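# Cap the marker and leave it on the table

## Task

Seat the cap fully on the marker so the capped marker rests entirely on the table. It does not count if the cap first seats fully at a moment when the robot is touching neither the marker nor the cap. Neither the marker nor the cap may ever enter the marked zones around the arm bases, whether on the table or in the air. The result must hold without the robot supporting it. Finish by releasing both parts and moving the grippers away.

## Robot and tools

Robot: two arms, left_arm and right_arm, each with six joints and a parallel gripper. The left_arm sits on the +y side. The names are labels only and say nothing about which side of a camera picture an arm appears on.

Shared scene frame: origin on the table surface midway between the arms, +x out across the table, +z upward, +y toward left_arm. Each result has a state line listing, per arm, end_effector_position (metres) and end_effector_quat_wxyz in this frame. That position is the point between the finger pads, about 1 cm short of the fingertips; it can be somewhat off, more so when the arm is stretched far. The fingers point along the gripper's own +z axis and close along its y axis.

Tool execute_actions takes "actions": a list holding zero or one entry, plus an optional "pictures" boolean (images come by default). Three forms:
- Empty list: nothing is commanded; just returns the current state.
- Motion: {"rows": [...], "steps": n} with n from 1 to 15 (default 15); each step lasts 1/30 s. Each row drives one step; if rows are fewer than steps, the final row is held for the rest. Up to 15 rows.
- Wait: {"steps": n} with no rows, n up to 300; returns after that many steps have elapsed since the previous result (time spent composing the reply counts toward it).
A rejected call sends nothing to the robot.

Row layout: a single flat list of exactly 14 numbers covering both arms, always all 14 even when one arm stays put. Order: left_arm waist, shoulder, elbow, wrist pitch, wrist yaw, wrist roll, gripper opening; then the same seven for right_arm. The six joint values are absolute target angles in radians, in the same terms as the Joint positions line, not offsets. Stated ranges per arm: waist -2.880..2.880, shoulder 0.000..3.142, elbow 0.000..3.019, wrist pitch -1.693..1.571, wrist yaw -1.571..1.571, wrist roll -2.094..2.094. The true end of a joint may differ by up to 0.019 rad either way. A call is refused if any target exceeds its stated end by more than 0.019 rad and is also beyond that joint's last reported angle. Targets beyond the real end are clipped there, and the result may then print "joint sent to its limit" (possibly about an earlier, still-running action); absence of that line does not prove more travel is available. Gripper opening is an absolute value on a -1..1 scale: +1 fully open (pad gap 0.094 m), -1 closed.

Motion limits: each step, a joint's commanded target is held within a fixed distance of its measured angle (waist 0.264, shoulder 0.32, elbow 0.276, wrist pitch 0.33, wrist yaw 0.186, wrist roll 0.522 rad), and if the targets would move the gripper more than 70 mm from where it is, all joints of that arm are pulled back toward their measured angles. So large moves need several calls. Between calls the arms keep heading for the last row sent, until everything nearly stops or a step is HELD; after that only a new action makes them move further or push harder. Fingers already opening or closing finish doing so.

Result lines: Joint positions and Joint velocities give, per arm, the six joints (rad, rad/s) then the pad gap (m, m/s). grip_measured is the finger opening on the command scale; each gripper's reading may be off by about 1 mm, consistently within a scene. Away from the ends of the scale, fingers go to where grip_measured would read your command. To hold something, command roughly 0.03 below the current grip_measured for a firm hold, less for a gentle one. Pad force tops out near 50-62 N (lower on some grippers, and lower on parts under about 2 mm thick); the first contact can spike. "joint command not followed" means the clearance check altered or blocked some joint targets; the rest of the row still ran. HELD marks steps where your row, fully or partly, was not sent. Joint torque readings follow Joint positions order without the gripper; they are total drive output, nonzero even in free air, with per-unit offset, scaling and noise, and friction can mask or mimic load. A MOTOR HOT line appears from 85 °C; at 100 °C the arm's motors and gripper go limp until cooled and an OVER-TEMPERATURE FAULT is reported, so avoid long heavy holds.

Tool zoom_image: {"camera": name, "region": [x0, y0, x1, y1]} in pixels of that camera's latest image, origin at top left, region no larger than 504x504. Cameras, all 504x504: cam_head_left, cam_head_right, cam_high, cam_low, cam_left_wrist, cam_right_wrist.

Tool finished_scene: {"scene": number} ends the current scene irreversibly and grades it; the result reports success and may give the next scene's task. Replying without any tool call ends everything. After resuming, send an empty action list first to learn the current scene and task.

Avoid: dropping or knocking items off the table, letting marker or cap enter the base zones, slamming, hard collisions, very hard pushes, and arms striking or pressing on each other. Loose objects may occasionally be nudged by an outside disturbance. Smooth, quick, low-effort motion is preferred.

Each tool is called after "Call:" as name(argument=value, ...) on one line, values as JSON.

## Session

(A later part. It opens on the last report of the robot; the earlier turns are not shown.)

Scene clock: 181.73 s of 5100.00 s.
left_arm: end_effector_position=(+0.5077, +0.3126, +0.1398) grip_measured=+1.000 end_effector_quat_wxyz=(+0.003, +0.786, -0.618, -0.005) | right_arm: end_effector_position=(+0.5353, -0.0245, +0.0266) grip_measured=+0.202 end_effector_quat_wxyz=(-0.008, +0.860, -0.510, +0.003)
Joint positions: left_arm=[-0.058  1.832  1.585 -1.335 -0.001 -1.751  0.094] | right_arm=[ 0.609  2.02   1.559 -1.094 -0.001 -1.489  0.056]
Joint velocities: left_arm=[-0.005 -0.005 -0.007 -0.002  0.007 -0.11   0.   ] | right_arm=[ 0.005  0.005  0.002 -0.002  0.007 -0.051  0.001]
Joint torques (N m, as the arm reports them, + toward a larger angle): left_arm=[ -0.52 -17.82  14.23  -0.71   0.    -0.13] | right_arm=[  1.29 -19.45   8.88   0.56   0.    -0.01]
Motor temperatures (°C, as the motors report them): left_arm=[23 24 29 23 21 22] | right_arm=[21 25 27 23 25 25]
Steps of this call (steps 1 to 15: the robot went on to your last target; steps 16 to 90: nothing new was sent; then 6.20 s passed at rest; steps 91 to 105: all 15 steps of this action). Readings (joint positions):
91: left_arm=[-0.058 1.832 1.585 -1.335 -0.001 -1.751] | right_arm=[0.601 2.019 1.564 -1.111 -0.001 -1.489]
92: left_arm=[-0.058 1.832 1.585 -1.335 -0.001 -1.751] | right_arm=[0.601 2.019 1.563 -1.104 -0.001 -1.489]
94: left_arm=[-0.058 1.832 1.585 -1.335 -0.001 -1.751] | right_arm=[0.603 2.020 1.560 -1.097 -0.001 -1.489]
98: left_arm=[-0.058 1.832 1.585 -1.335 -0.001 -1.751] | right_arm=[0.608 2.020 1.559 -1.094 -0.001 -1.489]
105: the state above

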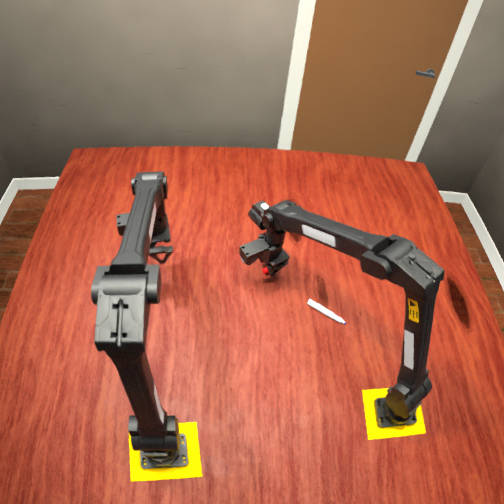

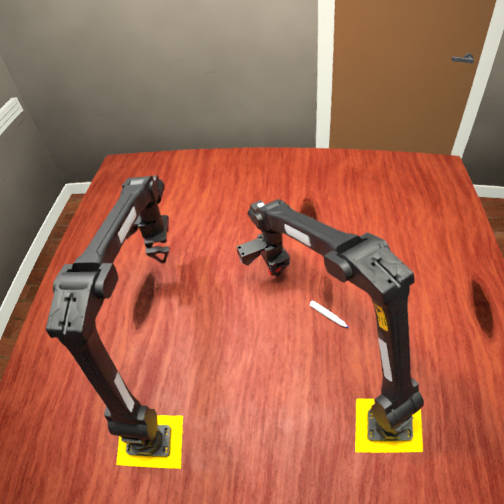

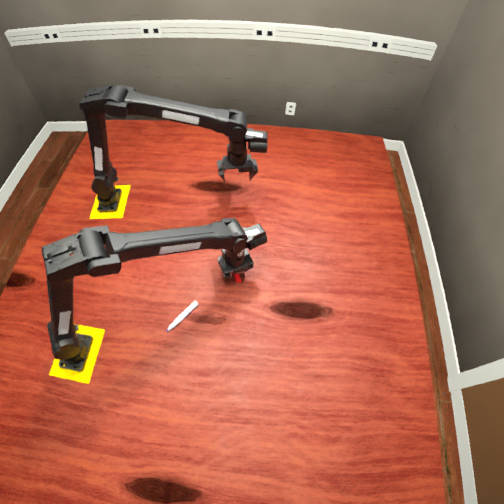

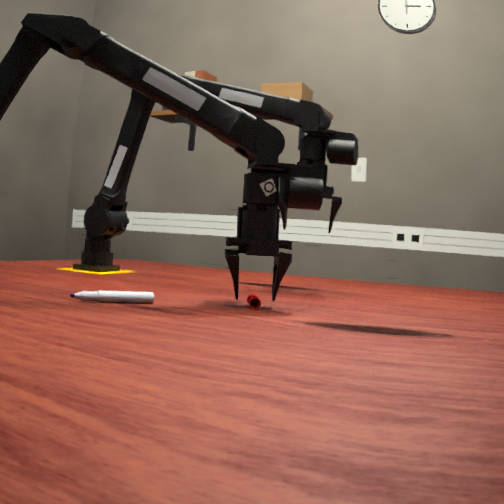

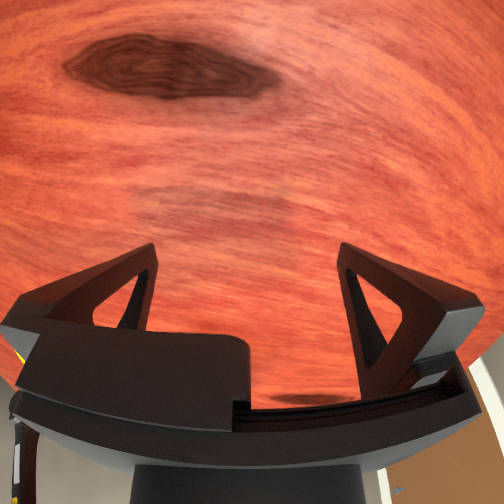

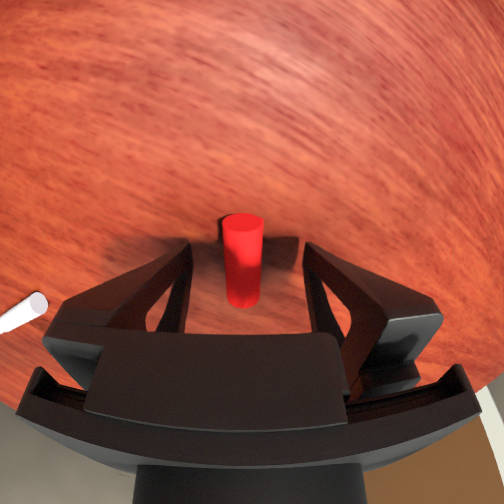

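Call:
execute_actions(actions=[{"rows":[[-0.06,1.82,1.635,-1.35,0,-1.76,1,0.615,2.06,1.555,-1.078,0,-1.49,0.0]],"steps":15}], pictures=false)

Scene clock: 194.17 s of 5100.00 s.
left_arm: end_effector_position=(+0.5077, +0.3126, +0.1398) grip_measured=+1.000 end_effector_quat_wxyz=(+0.003, +0.786, -0.618, -0.005) | right_arm: end_effector_position=(+0.5341, -0.0253, +0.0188) grip_measured=+0.002 end_effector_quat_wxyz=(-0.002, +0.860, -0.510, +0.000)
Joint positions: left_arm=[-0.058  1.832  1.585 -1.335 -0.001 -1.751  0.094] | right_arm=[ 0.609  2.033  1.559 -1.093 -0.001 -1.489  0.047]
Joint velocities: left_arm=[-0.024 -0.005  0.022  0.002 -0.007  0.051  0.   ] | right_arm=[-0.005 -0.005 -0.012 -0.007  0.007 -0.066 -0.001]
Joint torques (N m, as the arm reports them, + toward a larger angle): left_arm=[ -0.49 -17.79  14.21  -0.72  -0.01  -0.14] | right_arm=[  1.39 -19.19   8.93   0.49  -0.01   0.07]
Motor temperatures (°C, as the motors report them): left_arm=[23 24 29 23 21 22] | right_arm=[21 25 26 23 25 25]
Steps of this call (steps 1 to 15: the robot went on to your last target; steps 16 to 90: nothing new was sent; then 8.93 s passed at rest; steps 91 to 105: all 15 steps of this action). Readings (joint positions):
91: left_arm=[-0.058 1.832 1.585 -1.335 -0.001 -1.751] | right_arm=[0.609 2.020 1.559 -1.094 -0.001 -1.489]
92: left_arm=[-0.058 1.832 1.585 -1.335 -0.001 -1.751] | right_arm=[0.609 2.021 1.559 -1.093 -0.001 -1.489]
94: left_arm=[-0.058 1.832 1.585 -1.335 -0.001 -1.751] | right_arm=[0.609 2.024 1.559 -1.093 -0.001 -1.489]
98: left_arm=[-0.058 1.832 1.585 -1.335 -0.001 -1.751] | right_arm=[0.609 2.031 1.559 -1.093 -0.001 -1.489]
105: the state above

Call:
execute_actions(actions=[{"rows":[[-0.06,1.82,1.635,-1.35,0,-1.76,1,0.615,2.06,1.555,-1.078,0,-1.49,-0.2],[-0.06,1.82,1.635,-1.35,0,-1.76,1,0.615,2.06,1.555,-1.078,0,-1.49,-0.4],[-0.06,1.82,1.635,-1.35,0,-1.76,1,0.615,2.06,1.555,-1.078,0,-1.49,-0.5],[-0.06,1.82,1.635,-1.35,0,-1.76,1,0.615,2.06,1.555,-1.078,0,-1.49,-0.55],[-0.06,1.82,1.635,-1.35,0,-1.76,1,0.615,2.06,1.555,-1.078,0,-1.49,-0.55],[-0.06,1.82,1.635,-1.35,0,-1.76,1,0.615,2.06,1.555,-1.078,0,-1.49,-0.55],[-0.06,1.82,1.635,-1.35,0,-1.76,1,0.615,2.06,1.555,-1.078,0,-1.49,-0.58],[-0.06,1.82,1.635,-1.35,0,-1.76,1,0.615,2.06,1.555,-1.078,0,-1.49,-0.61],[-0.06,1.82,1.635,-1.35,0,-1.76,1,0.615,2.06,1.555,-1.078,0,-1.49,-0.64],[-0.06,1.82,1.635,-1.35,0,-1.76,1,0.615,2.06,1.555,-1.078,0,-1.49,-0.67]],"steps":15}])

Call:
zoom_image(camera="cam_low", region=[210,240,300,330])

Scene clock: 211.70 s of 5100.00 s.
left_arm: end_effector_position=(+0.5077, +0.3126, +0.1398) grip_measured=+1.000 end_effector_quat_wxyz=(+0.003, +0.786, -0.618, -0.005) | right_arm: end_effector_position=(+0.5341, -0.0253, +0.0188) grip_measured=-0.633 end_effector_quat_wxyz=(-0.002, +0.860, -0.510, +0.000)
Joint positions: left_arm=[-0.058  1.832  1.585 -1.335 -0.001 -1.751  0.094] | right_arm=[ 0.609  2.033  1.559 -1.093 -0.001 -1.489  0.017]
Joint velocities: left_arm=[ 0.005 -0.005  0.007  0.017  0.007 -0.037  0.   ] | right_arm=[ 0.005 -0.015 -0.007  0.012  0.022 -0.007  0.   ]
Joint torques (N m, as the arm reports them, + toward a larger angle): left_arm=[ -0.39 -17.74  14.23  -0.7   -0.01  -0.13] | right_arm=[  1.93 -19.     8.87   0.66  -0.01   0.07]
Motor temperatures (°C, as the motors report them): left_arm=[23 24 29 23 21 22] | right_arm=[21 25 26 23 25 25]
Steps of this call (steps 1 to 15: the robot went on to your last target; steps 16 to 90: nothing new was sent; then 14.03 s passed at rest; steps 91 to 105: all 15 steps of this action). Readings (joint positions):
91: left_arm=[-0.058 1.832 1.585 -1.335 -0.001 -1.751] | right_arm=[0.609 2.033 1.559 -1.093 -0.001 -1.489]
92: left_arm=[-0.058 1.832 1.585 -1.335 -0.001 -1.751] | right_arm=[0.609 2.033 1.559 -1.093 -0.001 -1.489]
94: left_arm=[-0.058 1.832 1.585 -1.335 -0.001 -1.751] | right_arm=[0.609 2.033 1.559 -1.093 -0.001 -1.489]
98: left_arm=[-0.058 1.832 1.585 -1.335 -0.001 -1.751] | right_arm=[0.609 2.033 1.559 -1.093 -0.001 -1.489]
105: the state above

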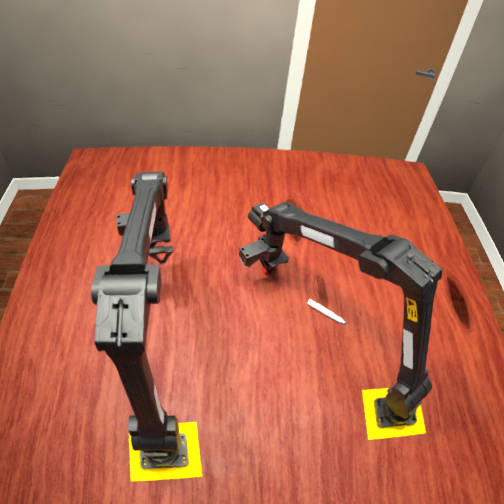

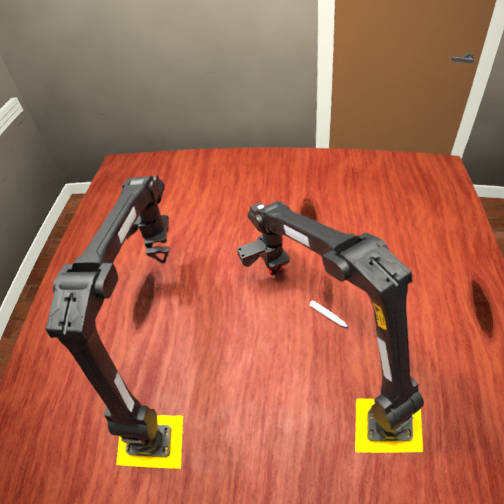

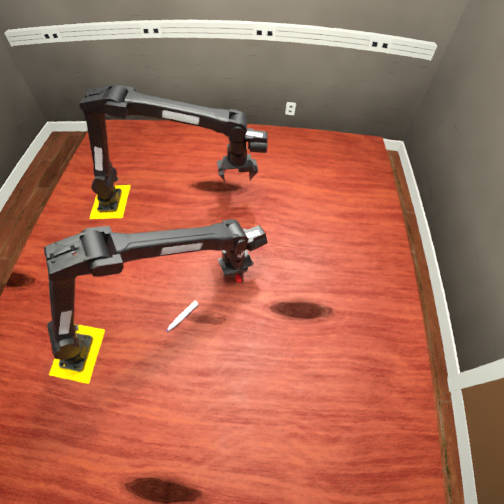

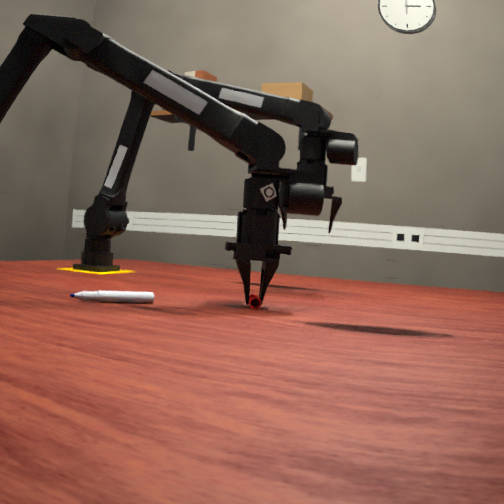

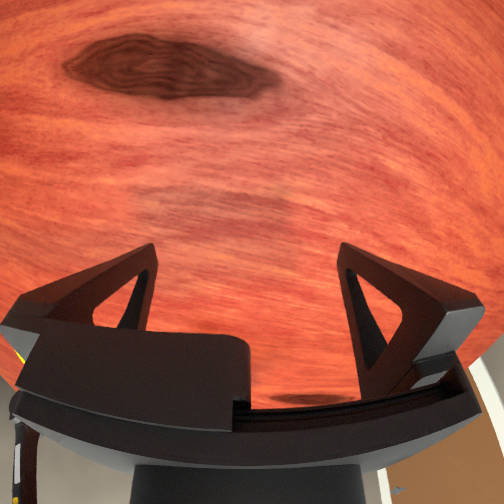

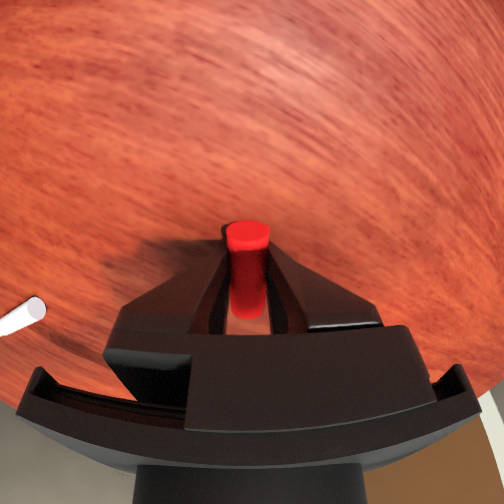

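Region (210, 240, 300, 330) of cam_low's 504x504 image, scaled by 5.600, with more detail than that image has.

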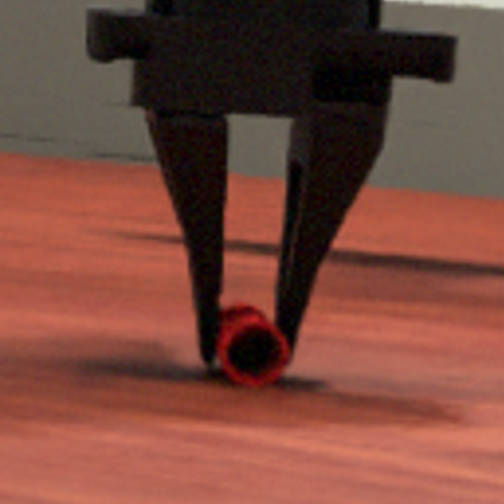

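Call:
execute_actions(actions=[{"rows":[[-0.06,1.83,1.65,-1.34,0,-1.75,1,0.61,2.02,1.56,-1.09,0,-1.49,-0.67],[-0.06,1.84,1.67,-1.33,0,-1.75,1,0.61,2.0,1.57,-1.1,0,-1.49,-0.67],[-0.06,1.85,1.69,-1.32,0,-1.75,1,0.61,1.98,1.58,-1.12,0,-1.49,-0.67],[-0.06,1.87,1.71,-1.31,0,-1.75,1,0.61,1.96,1.59,-1.14,0,-1.49,-0.67],[-0.06,1.89,1.73,-1.3,0,-1.75,1,0.6,1.95,1.6,-1.16,0,-1.4,-0.67],[-0.06,1.91,1.74,-1.3,0,-1.75,1,0.58,1.94,1.6,-1.18,0,-1.3,-0.67],[-0.07,1.93,1.74,-1.3,0,-1.75,1,0.55,1.94,1.6,-1.2,0,-1.2,-0.67],[-0.09,1.94,1.74,-1.3,0,-1.75,1,0.51,1.94,1.6,-1.2,0,-1.1,-0.67],[-0.12,1.95,1.74,-1.3,0,-1.75,1,0.47,1.94,1.6,-1.2,0,-1.0,-0.67],[-0.15,1.95,1.74,-1.3,0,-1.75,1,0.43,1.94,1.6,-1.2,0,-0.9,-0.67],[-0.18,1.95,1.74,-1.3,0,-1.75,1,0.39,1.94,1.6,-1.2,0,-0.8,-0.67],[-0.21,1.95,1.74,-1.3,0,-1.75,1,0.35,1.94,1.6,-1.2,0,-0.7,-0.67],[-0.24,1.95,1.74,-1.3,0,-1.75,1,0.31,1.94,1.6,-1.2,0,-0.6,-0.67],[-0.27,1.95,1.74,-1.3,0,-1.75,1,0.27,1.94,1.6,-1.2,0,-0.5,-0.67],[-0.3,1.95,1.74,-1.3,0,-1.75,1,0.23,1.94,1.6,-1.2,0,-0.4,-0.67]],"steps":15}], pictures=false)

Call:
execute_actions(actions=[{"rows":[[-0.335,1.95,1.74,-1.3,0,-1.75,0.3,0.19,1.94,1.6,-1.2,0,-0.3,-0.67],[-0.37,1.95,1.74,-1.3,0,-1.75,0.3,0.15,1.94,1.6,-1.2,0,-0.2,-0.67],[-0.405,1.95,1.74,-1.3,0,-1.75,0.3,0.11,1.94,1.6,-1.2,0,-0.1,-0.67],[-0.44,1.95,1.74,-1.3,0,-1.75,0.3,0.07,1.94,1.6,-1.2,0,0,-0.67],[-0.475,1.95,1.74,-1.3,0,-1.75,0.3,0.03,1.94,1.6,-1.2,0,0.1,-0.67],[-0.51,1.95,1.74,-1.3,0,-1.75,0.3,-0.01,1.94,1.6,-1.2,0,0.2,-0.67],[-0.545,1.95,1.74,-1.3,0,-1.75,0.3,-0.05,1.94,1.6,-1.2,0,0.3,-0.67],[-0.58,1.95,1.74,-1.3,0,-1.75,0.3,-0.09,1.94,1.6,-1.2,0,0.4,-0.67],[-0.615,1.95,1.74,-1.3,0,-1.75,0.3,-0.13,1.94,1.6,-1.2,0,0.5,-0.67],[-0.65,1.95,1.74,-1.3,0,-1.75,0.3,-0.17,1.94,1.6,-1.2,0,0.6,-0.67],[-0.685,1.95,1.74,-1.3,0,-1.75,0.3,-0.2,1.94,1.6,-1.2,0,0.7,-0.67],[-0.72,1.95,1.74,-1.3,0,-1.75,0.3,-0.23,1.94,1.6,-1.2,0,0.8,-0.67],[-0.75,1.95,1.74,-1.3,0,-1.75,0.3,-0.25,1.94,1.6,-1.2,0,0.9,-0.67],[-0.78,1.95,1.74,-1.3,0,-1.75,0.3,-0.27,1.94,1.6,-1.2,0,1.0,-0.67],[-0.81,1.95,1.74,-1.3,0,-1.75,0.3,-0.28,1.94,1.6,-1.2,0,1.1,-0.67]],"steps":15}], pictures=false)

Call:
execute_actions(actions=[{"rows":[[-0.835,1.96,1.74,-1.29,0,-1.75,0.3,-0.28,1.94,1.6,-1.2,0,1.2,-0.67],[-0.855,1.97,1.74,-1.28,0,-1.75,0.3,-0.28,1.94,1.6,-1.2,0,1.3,-0.67],[-0.87,1.98,1.74,-1.27,0,-1.75,0.3,-0.28,1.94,1.6,-1.2,0,1.4,-0.67],[-0.88,1.99,1.74,-1.26,0,-1.75,0.3,-0.28,1.94,1.6,-1.2,0,1.5,-0.67],[-0.89,2.0,1.74,-1.25,0,-1.75,0.3,-0.28,1.94,1.6,-1.2,0,1.6,-0.67],[-0.9,2.01,1.74,-1.24,0,-1.75,0.3,-0.28,1.94,1.6,-1.2,0,1.7,-0.67],[-0.9,2.02,1.74,-1.23,0,-1.75,0.3,-0.28,1.94,1.6,-1.2,0,1.8,-0.67],[-0.9,2.03,1.74,-1.22,0,-1.75,0.3,-0.28,1.94,1.6,-1.2,0,1.9,-0.67],[-0.9,2.04,1.74,-1.21,0,-1.75,0.3,-0.28,1.94,1.6,-1.2,0,1.9,-0.67],[-0.9,2.05,1.74,-1.19,0,-1.75,0.3,-0.28,1.94,1.6,-1.2,0,1.9,-0.67]],"steps":15}], pictures=false)

Call:
execute_actions(actions=[{"steps":20}])

Scene clock: 241.73 s of 5100.00 s.
left_arm: end_effector_position=(+0.5552, +0.2514, +0.1141) grip_measured=+1.000 end_effector_quat_wxyz=(-0.003, +0.752, -0.659, +0.003) | right_arm: end_effector_position=(+0.5741, -0.1290, +0.0654) grip_measured=-0.633 end_effector_quat_wxyz=(+0.002, -0.633, +0.774, +0.001)
Joint positions: left_arm=[-0.165  1.959  1.707 -1.311 -0.002 -1.751  0.094] | right_arm=[ 0.42   1.951  1.559 -1.177 -0.002 -0.98   0.017]
Joint velocities: left_arm=[-0.806  0.171  0.002 -0.007 -0.037 -0.037  0.   ] | right_arm=[-1.04  -0.005  0.002  0.002 -0.007  1.385 -0.001]
Joint torques (N m, as the arm reports them, + toward a larger angle): left_arm=[ -3.8  -20.46  11.71   0.29  -0.03  -0.02] | right_arm=[ -0.24 -21.85  11.83   0.04   0.03   0.1 ]
Motor temperatures (°C, as the motors report them): left_arm=[23 24 30 23 21 22] | right_arm=[21 25 26 23 25 25]
Steps of this call (steps 1 to 15: the robot went on to your last target; steps 16 to 90: nothing new was sent; then 26.53 s passed at rest; steps 91 to 105: all 15 steps of this action). Readings (joint positions):
91: left_arm=[-0.058 1.832 1.586 -1.335 -0.001 -1.751] | right_arm=[0.609 2.033 1.559 -1.093 -0.001 -1.489]
92: left_arm=[-0.058 1.833 1.589 -1.335 -0.001 -1.751] | right_arm=[0.609 2.033 1.559 -1.093 -0.001 -1.489]
94: left_arm=[-0.058 1.842 1.613 -1.335 -0.001 -1.751] | right_arm=[0.609 2.028 1.559 -1.103 -0.001 -1.489]
98: left_arm=[-0.059 1.890 1.694 -1.317 -0.001 -1.751] | right_arm=[0.596 1.991 1.559 -1.165 -0.002 -1.351]
105: the state above

Scene clock: 242.23 s of 5100.00 s.
left_arm: end_effector_position=(+0.4578, -0.0479, +0.1086) grip_measured=+0.303 end_effector_quat_wxyz=(+0.000, -0.553, +0.833, +0.001) | right_arm: end_effector_position=(+0.6033, -0.4801, +0.0654) grip_measured=-0.633 end_effector_quat_wxyz=(+0.001, +0.035, +0.999, +0.001)
Joint positions: left_arm=[-0.696  1.969  1.707 -1.311 -0.002 -1.751  0.061] | right_arm=[-0.199  1.951  1.559 -1.177 -0.002 -0.156  0.017]
Joint velocities: left_arm=[-1.118 -0.015 -0.007 -0.017  0.007  0.007 -0.   ] | right_arm=[-1.226  0.005 -0.007 -0.027 -0.037  2.542 -0.001]
Joint torques (N m, as the arm reports them, + toward a larger angle): left_arm=[ -0.97 -19.97  11.72   0.3   -0.01  -0.01] | right_arm=[  0.93 -22.2   13.51  -0.34   0.05   0.11]
Motor temperatures (°C, as the motors report them): left_arm=[23 24 30 23 21 22] | right_arm=[21 25 26 23 25 25]
Steps of this call (steps 1 to 15: all 15 steps of this action). Readings (joint positions):
1: left_arm=[-0.193 1.964 1.707 -1.311 -0.002 -1.751] | right_arm=[0.383 1.951 1.559 -1.177 -0.002 -0.930]
2: left_arm=[-0.224 1.967 1.707 -1.311 -0.002 -1.751] | right_arm=[0.345 1.951 1.559 -1.177 -0.002 -0.880]
4: left_arm=[-0.289 1.969 1.707 -1.311 -0.002 -1.751] | right_arm=[0.266 1.951 1.559 -1.177 -0.002 -0.783]
8: left_arm=[-0.431 1.969 1.707 -1.311 -0.002 -1.751] | right_arm=[0.100 1.951 1.559 -1.177 -0.002 -0.587]
15: the state above

Scene clock: 242.73 s of 5100.00 s.
left_arm: end_effector_position=(+0.3842, -0.1689, +0.0552) grip_measured=+0.303 end_effector_quat_wxyz=(+0.000, -0.454, +0.891, -0.006) | right_arm: end_effector_position=(+0.5905, -0.5201, +0.0654) grip_measured=-0.633 end_effector_quat_wxyz=(-0.002, +0.729, +0.684, -0.002)
Joint positions: left_arm=[-0.924  2.06   1.707 -1.207  0.002 -1.751  0.061] | right_arm=[-0.27   1.951  1.559 -1.185  0.001  1.337  0.017]
Joint velocities: left_arm=[ 0.181  0.161 -0.002  0.017 -0.022  0.007 -0.   ] | right_arm=[ 0.142 -0.015 -0.002  0.012 -0.007  2.791  0.001]
Joint torques (N m, as the arm reports them, + toward a larger angle): left_arm=[  1.06 -21.66  12.31   0.61  -0.18  -0.01] | right_arm=[ -0.32 -22.3   13.78  -0.42   0.15   0.09]
Motor temperatures (°C, as the motors report them): left_arm=[23 24 30 23 21 22] | right_arm=[21 25 26 23 25 25]
Steps of this call (steps 1 to 15: all 15 steps of this action). Readings (joint positions):
1: left_arm=[-0.734 1.969 1.707 -1.310 -0.002 -1.751] | right_arm=[-0.239 1.951 1.559 -1.178 -0.001 -0.058]
2: left_arm=[-0.772 1.969 1.707 -1.307 -0.002 -1.751] | right_arm=[-0.275 1.951 1.559 -1.180 0.000 0.042]
4: left_arm=[-0.844 1.972 1.707 -1.291 -0.001 -1.751] | right_arm=[-0.328 1.951 1.559 -1.182 0.003 0.242]
8: left_arm=[-0.939 1.992 1.707 -1.254 0.002 -1.751] | right_arm=[-0.340 1.951 1.559 -1.185 0.004 0.642]
15: the state above

Scene clock: 243.40 s of 5100.00 s.
left_arm: end_effector_position=(+0.3941, -0.1588, +0.0509) grip_measured=+0.303 end_effector_quat_wxyz=(+0.000, -0.464, +0.886, -0.003) | right_arm: end_effector_position=(+0.5898, -0.5224, +0.0654) grip_measured=-0.633 end_effector_quat_wxyz=(-0.002, +0.888, +0.460, -0.002)
Joint positions: left_arm=[-0.902  2.067  1.707 -1.206  0.001 -1.751  0.061] | right_arm=[-0.274  1.951  1.559 -1.185  0.     1.883  0.017]
Joint velocities: left_arm=[-0.015  0.015 -0.017  0.012 -0.066  0.007 -0.   ] | right_arm=[-0.015  0.015 -0.007 -0.002  0.051  0.022  0.   ]
Joint torques (N m, as the arm reports them, + toward a larger angle): left_arm=[ -0.03 -21.5   12.39   0.66  -0.12  -0.01] | right_arm=[  0.65 -21.97  13.81  -0.73   0.08   0.16]
Motor temperatures (°C, as the motors report them): left_arm=[23 24 30 23 21 22] | right_arm=[21 25 26 23 25 25]
Steps of this call (steps 1 to 20: the robot went on to your last target). Readings (joint positions):
1: left_arm=[-0.918 2.065 1.707 -1.207 0.002 -1.751] | right_arm=[-0.267 1.951 1.559 -1.185 0.000 1.436]
2: left_arm=[-0.912 2.067 1.707 -1.207 0.002 -1.751] | right_arm=[-0.266 1.951 1.559 -1.185 0.000 1.526]
4: left_arm=[-0.905 2.068 1.707 -1.207 0.002 -1.751] | right_arm=[-0.268 1.951 1.559 -1.185 0.000 1.658]
8: left_arm=[-0.902 2.067 1.707 -1.206 0.001 -1.751] | right_arm=[-0.273 1.951 1.559 -1.185 0.000 1.795]
20: the state above

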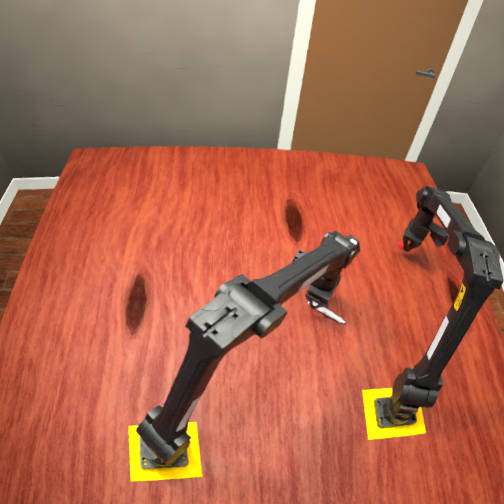

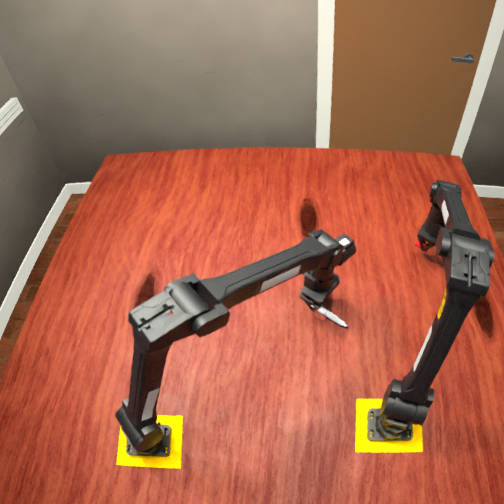

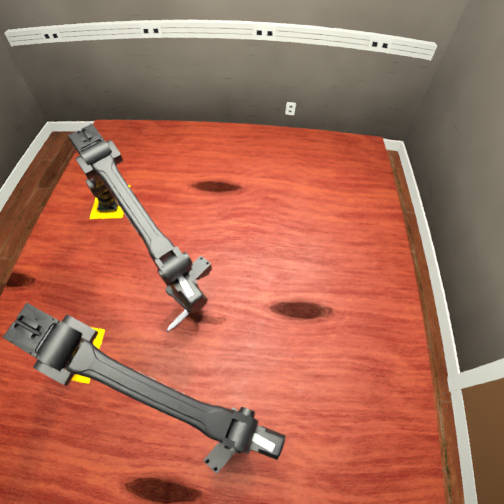

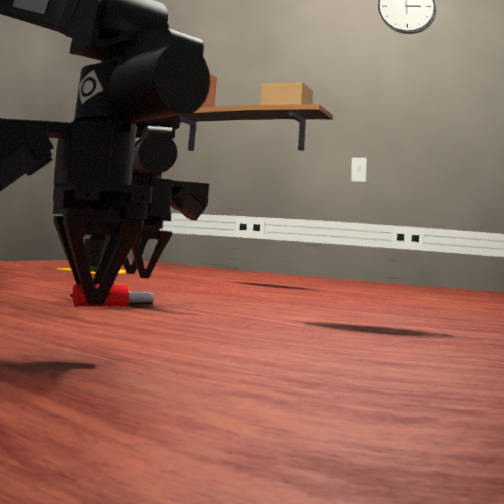

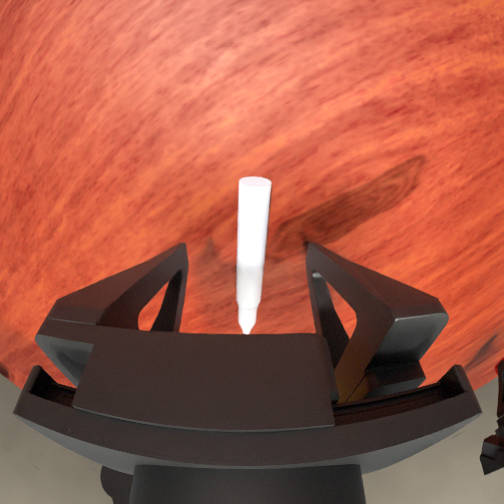

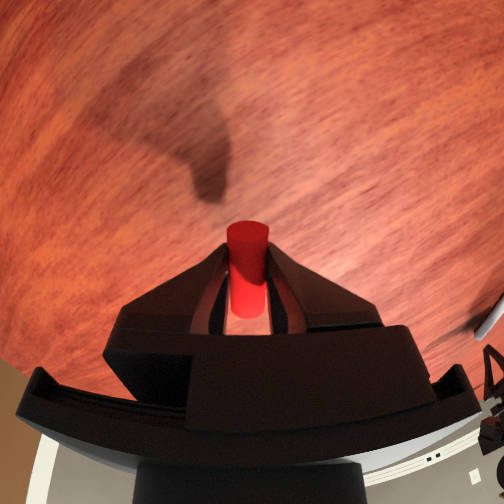

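Call:
execute_actions(actions=[{"rows":[[-0.89,2.06,1.72,-1.18,0,-1.72,0.1,-0.25,1.94,1.6,-1.2,0,1.9,-0.67],[-0.885,2.065,1.715,-1.175,0,-1.68,0.1,-0.22,1.94,1.6,-1.2,0,1.9,-0.67],[-0.88,2.07,1.71,-1.17,0,-1.68,0.1,-0.19,1.94,1.6,-1.2,0,1.9,-0.67],[-0.875,2.075,1.705,-1.165,0,-1.68,0.1,-0.16,1.94,1.6,-1.2,0,1.9,-0.67],[-0.875,2.08,1.705,-1.16,0,-1.68,0.1,-0.13,1.94,1.6,-1.2,0,1.9,-0.67],[-0.875,2.085,1.705,-1.152,0,-1.68,0.1,-0.1,1.94,1.6,-1.2,0,1.9,-0.67],[-0.875,2.085,1.705,-1.152,0,-1.68,0.1,-0.08,1.94,1.6,-1.2,0,1.9,-0.67],[-0.875,2.085,1.705,-1.152,0,-1.68,0.1,-0.06,1.94,1.6,-1.2,0,1.9,-0.67]],"steps":15}], pictures=false)

Call:
execute_actions(actions=[{"steps":10}])

Call:
zoom_image(camera="cam_low", region=[60,220,190,330])

Scene clock: 260.97 s of 5100.00 s.
left_arm: end_effector_position=(+0.4064, -0.1576, +0.0416) grip_measured=+0.103 end_effector_quat_wxyz=(+0.004, -0.444, +0.896, -0.013) | right_arm: end_effector_position=(+0.6156, -0.3725, +0.0654) grip_measured=-0.633 end_effector_quat_wxyz=(-0.003, +0.821, +0.571, -0.002)
Joint positions: left_arm=[-0.887  2.083  1.707 -1.169  0.001 -1.692  0.052] | right_arm=[-0.011  1.951  1.559 -1.185 -0.002  1.889  0.017]
Joint velocities: left_arm=[-0.005  0.015  0.022 -0.017 -0.051  0.051  0.   ] | right_arm=[ 0.015 -0.015 -0.002 -0.022  0.066 -0.022  0.   ]
Joint torques (N m, as the arm reports them, + toward a larger angle): left_arm=[  0.7  -19.76   9.01   0.72  -0.11   0.06] | right_arm=[ -2.6  -22.13  13.68  -0.54   0.22   0.16]
Motor temperatures (°C, as the motors report them): left_arm=[23 25 29 23 21 22] | right_arm=[21 26 28 23 25 25]
Steps of this call (steps 1 to 30: the robot went on to your last target; steps 31 to 90: nothing new was sent; then 14.07 s passed at rest; steps 91 to 105: all 15 steps of this action). Readings (joint positions):
91: left_arm=[-0.902 2.067 1.707 -1.204 0.001 -1.748] | right_arm=[-0.273 1.951 1.559 -1.185 0.000 1.889]
92: left_arm=[-0.902 2.067 1.707 -1.201 0.001 -1.737] | right_arm=[-0.270 1.951 1.559 -1.185 0.001 1.889]
94: left_arm=[-0.901 2.067 1.707 -1.191 0.001 -1.720] | right_arm=[-0.251 1.951 1.559 -1.185 0.002 1.889]
98: left_arm=[-0.894 2.071 1.707 -1.172 0.001 -1.701] | right_arm=[-0.155 1.951 1.559 -1.185 0.002 1.889]
105: the state above

Scene clock: 261.30 s of 5100.00 s.
left_arm: end_effector_position=(+0.4064, -0.1576, +0.0414) grip_measured=+0.103 end_effector_quat_wxyz=(+0.004, -0.443, +0.896, -0.013) | right_arm: end_effector_position=(+0.6135, -0.4050, +0.0654) grip_measured=-0.633 end_effector_quat_wxyz=(-0.002, +0.837, +0.547, -0.002)
Joint positions: left_arm=[-0.887  2.083  1.707 -1.169  0.001 -1.689  0.052] | right_arm=[-0.067  1.951  1.559 -1.185 -0.001  1.889  0.017]
Joint velocities: left_arm=[-0.015 -0.005 -0.007 -0.002  0.022  0.037  0.   ] | right_arm=[-0.044 -0.015  0.002  0.002  0.095 -0.051 -0.   ]
Joint torques (N m, as the arm reports them, + toward a larger angle): left_arm=[  0.81 -20.04   8.97   0.74  -0.12   0.08] | right_arm=[  1.94 -22.59  13.8   -0.67   0.14   0.18]
Motor temperatures (°C, as the motors report them): left_arm=[23 25 29 23 21 22] | right_arm=[21 26 28 23 25 25]
Steps of this call (steps 1 to 10: the robot went on to your last target). Readings (joint positions):
1: left_arm=[-0.887 2.083 1.707 -1.169 0.001 -1.691] | right_arm=[-0.011 1.951 1.559 -1.185 -0.002 1.889]
2: left_arm=[-0.887 2.083 1.707 -1.169 0.001 -1.691] | right_arm=[-0.016 1.951 1.559 -1.185 -0.002 1.889]
4: left_arm=[-0.887 2.083 1.707 -1.169 0.001 -1.690] | right_arm=[-0.031 1.951 1.559 -1.185 -0.002 1.889]
8: left_arm=[-0.887 2.083 1.707 -1.169 0.001 -1.689] | right_arm=[-0.061 1.951 1.559 -1.185 -0.001 1.889]
10: the state above

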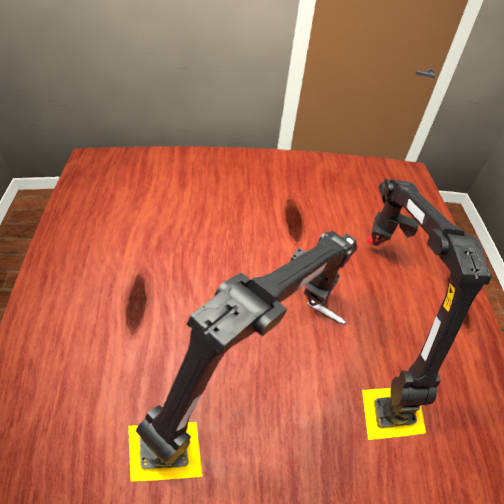

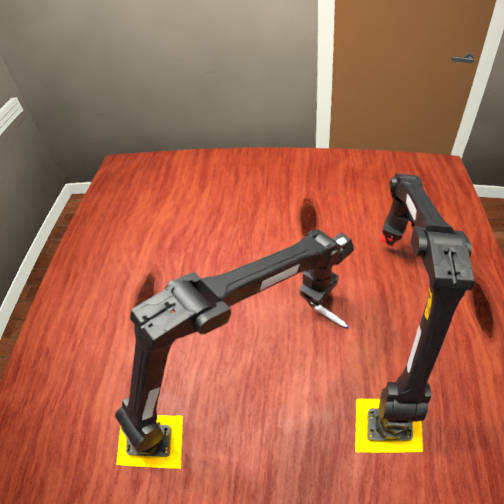

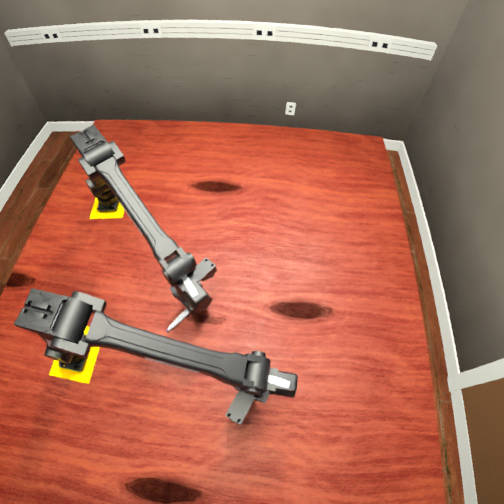

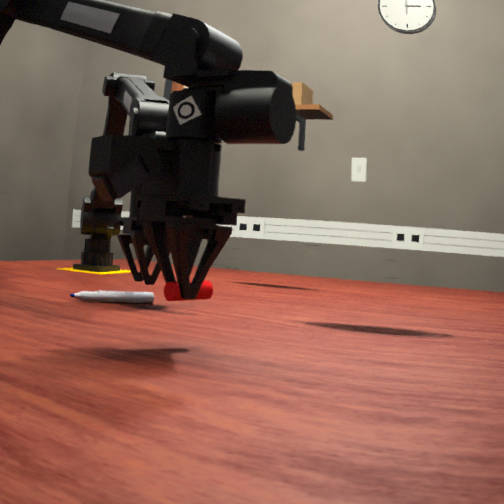

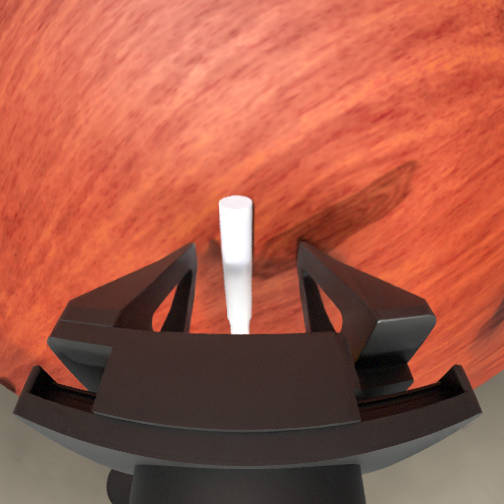

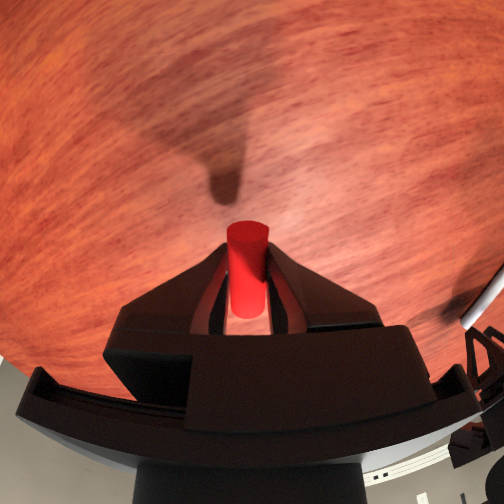

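Region (60, 220, 190, 330) of cam_low's 504x504 image, scaled by 3.877, with more detail than that image has; it fills the top 426 rows of this view, and the rest is white.

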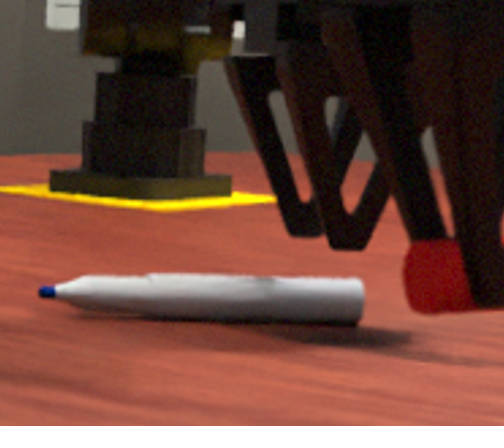

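Call:
execute_actions(actions=[{"rows":[[-0.87,2.09,1.7,-1.15,0,-1.72,0.1,-0.06,1.94,1.6,-1.2,0,1.9,-0.67],[-0.87,2.09,1.695,-1.15,0,-1.72,0.1,-0.06,1.94,1.6,-1.2,0,1.9,-0.67],[-0.87,2.095,1.69,-1.145,0,-1.72,0.1,-0.06,1.94,1.6,-1.2,0,1.9,-0.67],[-0.87,2.095,1.685,-1.14,0,-1.72,0.1,-0.06,1.94,1.6,-1.2,0,1.9,-0.67],[-0.87,2.1,1.68,-1.135,0,-1.72,0.1,-0.06,1.94,1.6,-1.2,0,1.9,-0.67],[-0.87,2.1,1.676,-1.13,0,-1.72,0.1,-0.06,1.94,1.6,-1.2,0,1.9,-0.67],[-0.87,2.105,1.676,-1.125,0,-1.72,0.1,-0.06,1.94,1.6,-1.2,0,1.9,-0.67],[-0.87,2.108,1.676,-1.125,0,-1.72,0.1,-0.06,1.94,1.6,-1.2,0,1.9,-0.67]],"steps":15}], pictures=false)

Call:
execute_actions(actions=[{"steps":8}])

Call:
zoom_image(camera="cam_low", region=[60,220,190,330])

Scene clock: 276.70 s of 5100.00 s.
left_arm: end_effector_position=(+0.4006, -0.1506, +0.0135) grip_measured=+0.103 end_effector_quat_wxyz=(-0.002, -0.453, +0.891, +0.003) | right_arm: end_effector_position=(+0.6135, -0.4046, +0.0654) grip_measured=-0.633 end_effector_quat_wxyz=(-0.002, +0.837, +0.548, -0.002)
Joint positions: left_arm=[-0.885  2.11   1.675 -1.142  0.001 -1.71   0.052] | right_arm=[-0.066  1.951  1.559 -1.185 -0.001  1.889  0.017]
Joint velocities: left_arm=[-0.005  0.015 -0.027 -0.012  0.007 -0.007  0.001] | right_arm=[ 0.005  0.005  0.002 -0.007  0.007 -0.007 -0.   ]
Joint torques (N m, as the arm reports them, + toward a larger angle): left_arm=[  1.14 -20.44   9.17   0.65  -0.12  -0.14] | right_arm=[  1.24 -22.4   13.62  -0.58   0.17   0.18]
Motor temperatures (°C, as the motors report them): left_arm=[23 25 28 23 21 22] | right_arm=[21 26 29 23 25 25]
Steps of this call (steps 1 to 30: the robot went on to your last target; steps 31 to 90: nothing new was sent; then 11.90 s passed at rest; steps 91 to 105: all 15 steps of this action). Readings (joint positions):
91: left_arm=[-0.886 2.083 1.706 -1.168 0.001 -1.693] | right_arm=[-0.066 1.951 1.559 -1.185 -0.001 1.889]
92: left_arm=[-0.886 2.083 1.705 -1.167 0.001 -1.696] | right_arm=[-0.066 1.951 1.559 -1.185 -0.001 1.889]
94: left_arm=[-0.886 2.083 1.698 -1.162 0.001 -1.701] | right_arm=[-0.066 1.951 1.559 -1.185 -0.001 1.889]
98: left_arm=[-0.885 2.090 1.681 -1.148 0.001 -1.707] | right_arm=[-0.066 1.951 1.559 -1.185 -0.001 1.889]
105: the state above

Scene clock: 276.97 s of 5100.00 s.
left_arm: end_effector_position=(+0.4004, -0.1504, +0.0131) grip_measured=+0.103 end_effector_quat_wxyz=(-0.002, -0.454, +0.891, +0.003) | right_arm: end_effector_position=(+0.6135, -0.4046, +0.0654) grip_measured=-0.633 end_effector_quat_wxyz=(-0.002, +0.837, +0.548, -0.002)
Joint positions: left_arm=[-0.885  2.111  1.674 -1.142  0.001 -1.711  0.052] | right_arm=[-0.066  1.951  1.559 -1.185 -0.001  1.889  0.017]
Joint velocities: left_arm=[ 0.005  0.005 -0.002 -0.012 -0.051  0.051 -0.001] | right_arm=[ 0.005 -0.005 -0.027  0.017  0.066  0.007  0.   ]
Joint torques (N m, as the arm reports them, + toward a larger angle): left_arm=[  1.07 -20.44   9.11   0.66  -0.12  -0.14] | right_arm=[  1.32 -22.18  13.75  -0.44   0.12   0.14]
Motor temperatures (°C, as the motors report them): left_arm=[23 25 28 23 21 22] | right_arm=[21 26 29 23 25 25]
Steps of this call (steps 1 to 8: the robot went on to your last target). Readings (joint positions):
1: left_arm=[-0.885 2.111 1.674 -1.142 0.001 -1.710] | right_arm=[-0.066 1.951 1.559 -1.185 -0.001 1.889]
2: left_arm=[-0.885 2.111 1.674 -1.142 0.001 -1.710] | right_arm=[-0.066 1.951 1.559 -1.185 -0.001 1.889]
4: left_arm=[-0.885 2.111 1.674 -1.142 0.001 -1.711] | right_arm=[-0.066 1.951 1.559 -1.185 -0.001 1.889]
8: the state above

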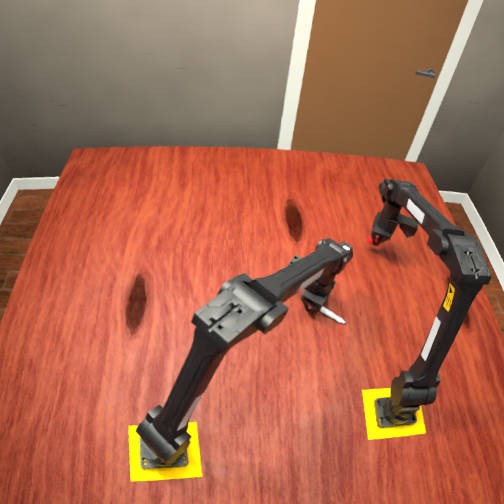

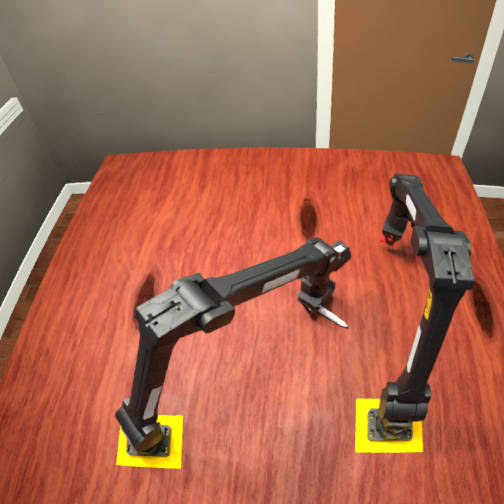

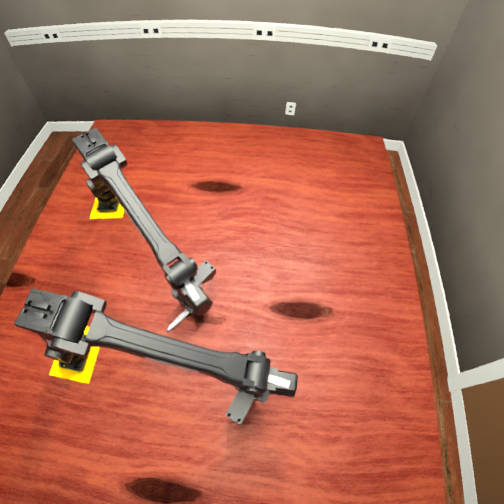

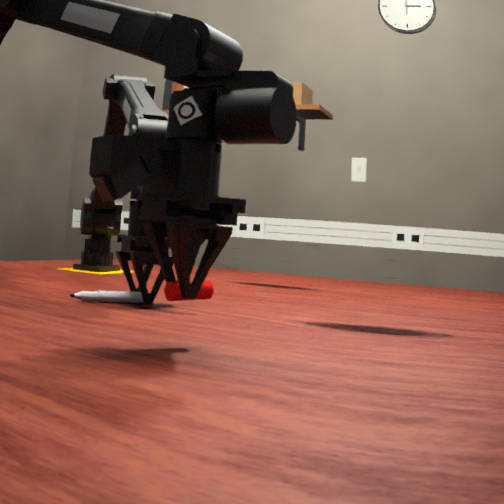

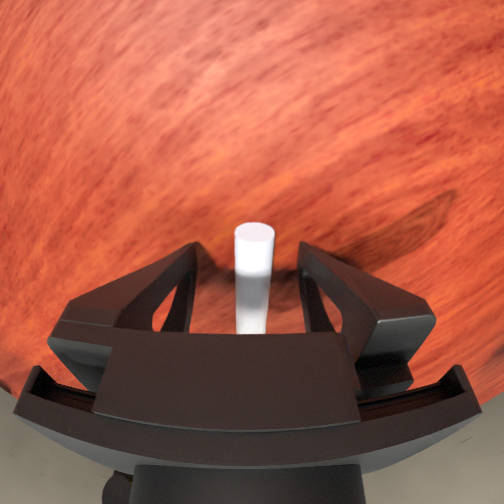

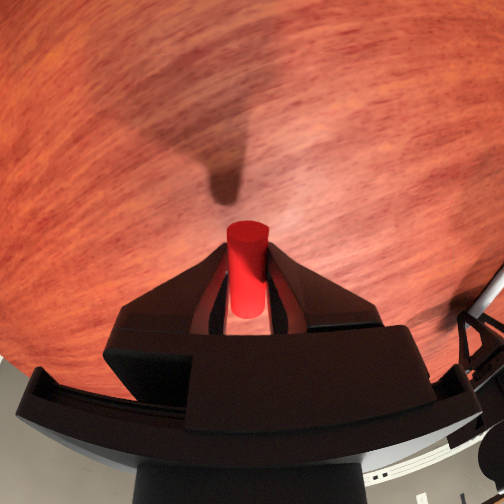

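Region (60, 220, 190, 330) of cam_low's 504x504 image, scaled by 3.877, with more detail than that image has; it fills the top 426 rows of this view, and the rest is white.

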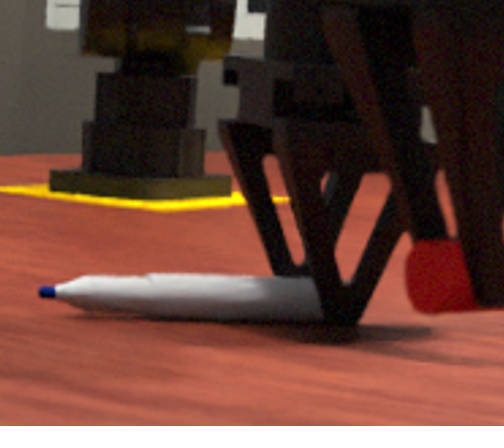

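Call:
execute_actions(actions=[{"rows":[[-0.88,2.108,1.676,-1.115,0,-1.71,-0.2,-0.06,1.94,1.6,-1.2,0,1.9,-0.67],[-0.88,2.108,1.676,-1.115,0,-1.71,-0.4,-0.06,1.94,1.6,-1.2,0,1.9,-0.67],[-0.88,2.108,1.676,-1.115,0,-1.71,-0.5,-0.06,1.94,1.6,-1.2,0,1.9,-0.67],[-0.88,2.108,1.676,-1.115,0,-1.71,-0.55,-0.06,1.94,1.6,-1.2,0,1.9,-0.67],[-0.88,2.108,1.676,-1.115,0,-1.71,-0.55,-0.06,1.94,1.6,-1.2,0,1.9,-0.67],[-0.88,2.108,1.676,-1.115,0,-1.71,-0.55,-0.06,1.94,1.6,-1.2,0,1.9,-0.67],[-0.88,2.108,1.676,-1.115,0,-1.71,-0.58,-0.06,1.94,1.6,-1.2,0,1.9,-0.67],[-0.88,2.108,1.676,-1.115,0,-1.71,-0.61,-0.06,1.94,1.6,-1.2,0,1.9,-0.67],[-0.88,2.108,1.676,-1.115,0,-1.71,-0.64,-0.06,1.94,1.6,-1.2,0,1.9,-0.67],[-0.88,2.108,1.676,-1.115,0,-1.71,-0.67,-0.06,1.94,1.6,-1.2,0,1.9,-0.67],[-0.88,2.108,1.676,-1.115,0,-1.71,-0.7,-0.06,1.94,1.6,-1.2,0,1.9,-0.67]],"steps":15}], pictures=false)

Scene clock: 290.70 s of 5100.00 s.
left_arm: end_effector_position=(+0.4023, -0.1522, +0.0131) grip_measured=-0.640 end_effector_quat_wxyz=(-0.000, -0.454, +0.891, -0.002) | right_arm: end_effector_position=(+0.6135, -0.4046, +0.0654) grip_measured=-0.633 end_effector_quat_wxyz=(-0.002, +0.837, +0.547, -0.002)
Joint positions: left_arm=[-0.885  2.111  1.674 -1.132  0.001 -1.711  0.017] | right_arm=[-0.066  1.951  1.559 -1.185 -0.001  1.889  0.017]
Joint velocities: left_arm=[-0.005 -0.015  0.012 -0.007  0.051  0.037  0.001] | right_arm=[-0.015 -0.005 -0.007 -0.002 -0.007  0.007 -0.001]
Joint torques (N m, as the arm reports them, + toward a larger angle): left_arm=[  0.26 -20.17   9.09   0.65  -0.12  -0.01] | right_arm=[  1.5  -21.49  13.71  -0.44   0.13   0.18]
Motor temperatures (°C, as the motors report them): left_arm=[23 25 28 23 21 22] | right_arm=[21 26 29 23 25 25]
Steps of this call (steps 1 to 15: the robot went on to your last target; steps 16 to 90: nothing new was sent; then 10.23 s passed at rest; steps 91 to 105: all 15 steps of this action). Readings (joint positions):
91: left_arm=[-0.885 2.111 1.674 -1.140 0.001 -1.711] | right_arm=[-0.066 1.951 1.559 -1.185 -0.001 1.889]
92: left_arm=[-0.885 2.111 1.674 -1.137 0.001 -1.711] | right_arm=[-0.066 1.951 1.559 -1.185 -0.001 1.889]
94: left_arm=[-0.885 2.111 1.674 -1.133 0.001 -1.711] | right_arm=[-0.066 1.951 1.559 -1.185 -0.001 1.889]
98: left_arm=[-0.885 2.111 1.674 -1.132 0.001 -1.711] | right_arm=[-0.066 1.951 1.559 -1.185 -0.001 1.889]
105: the state above


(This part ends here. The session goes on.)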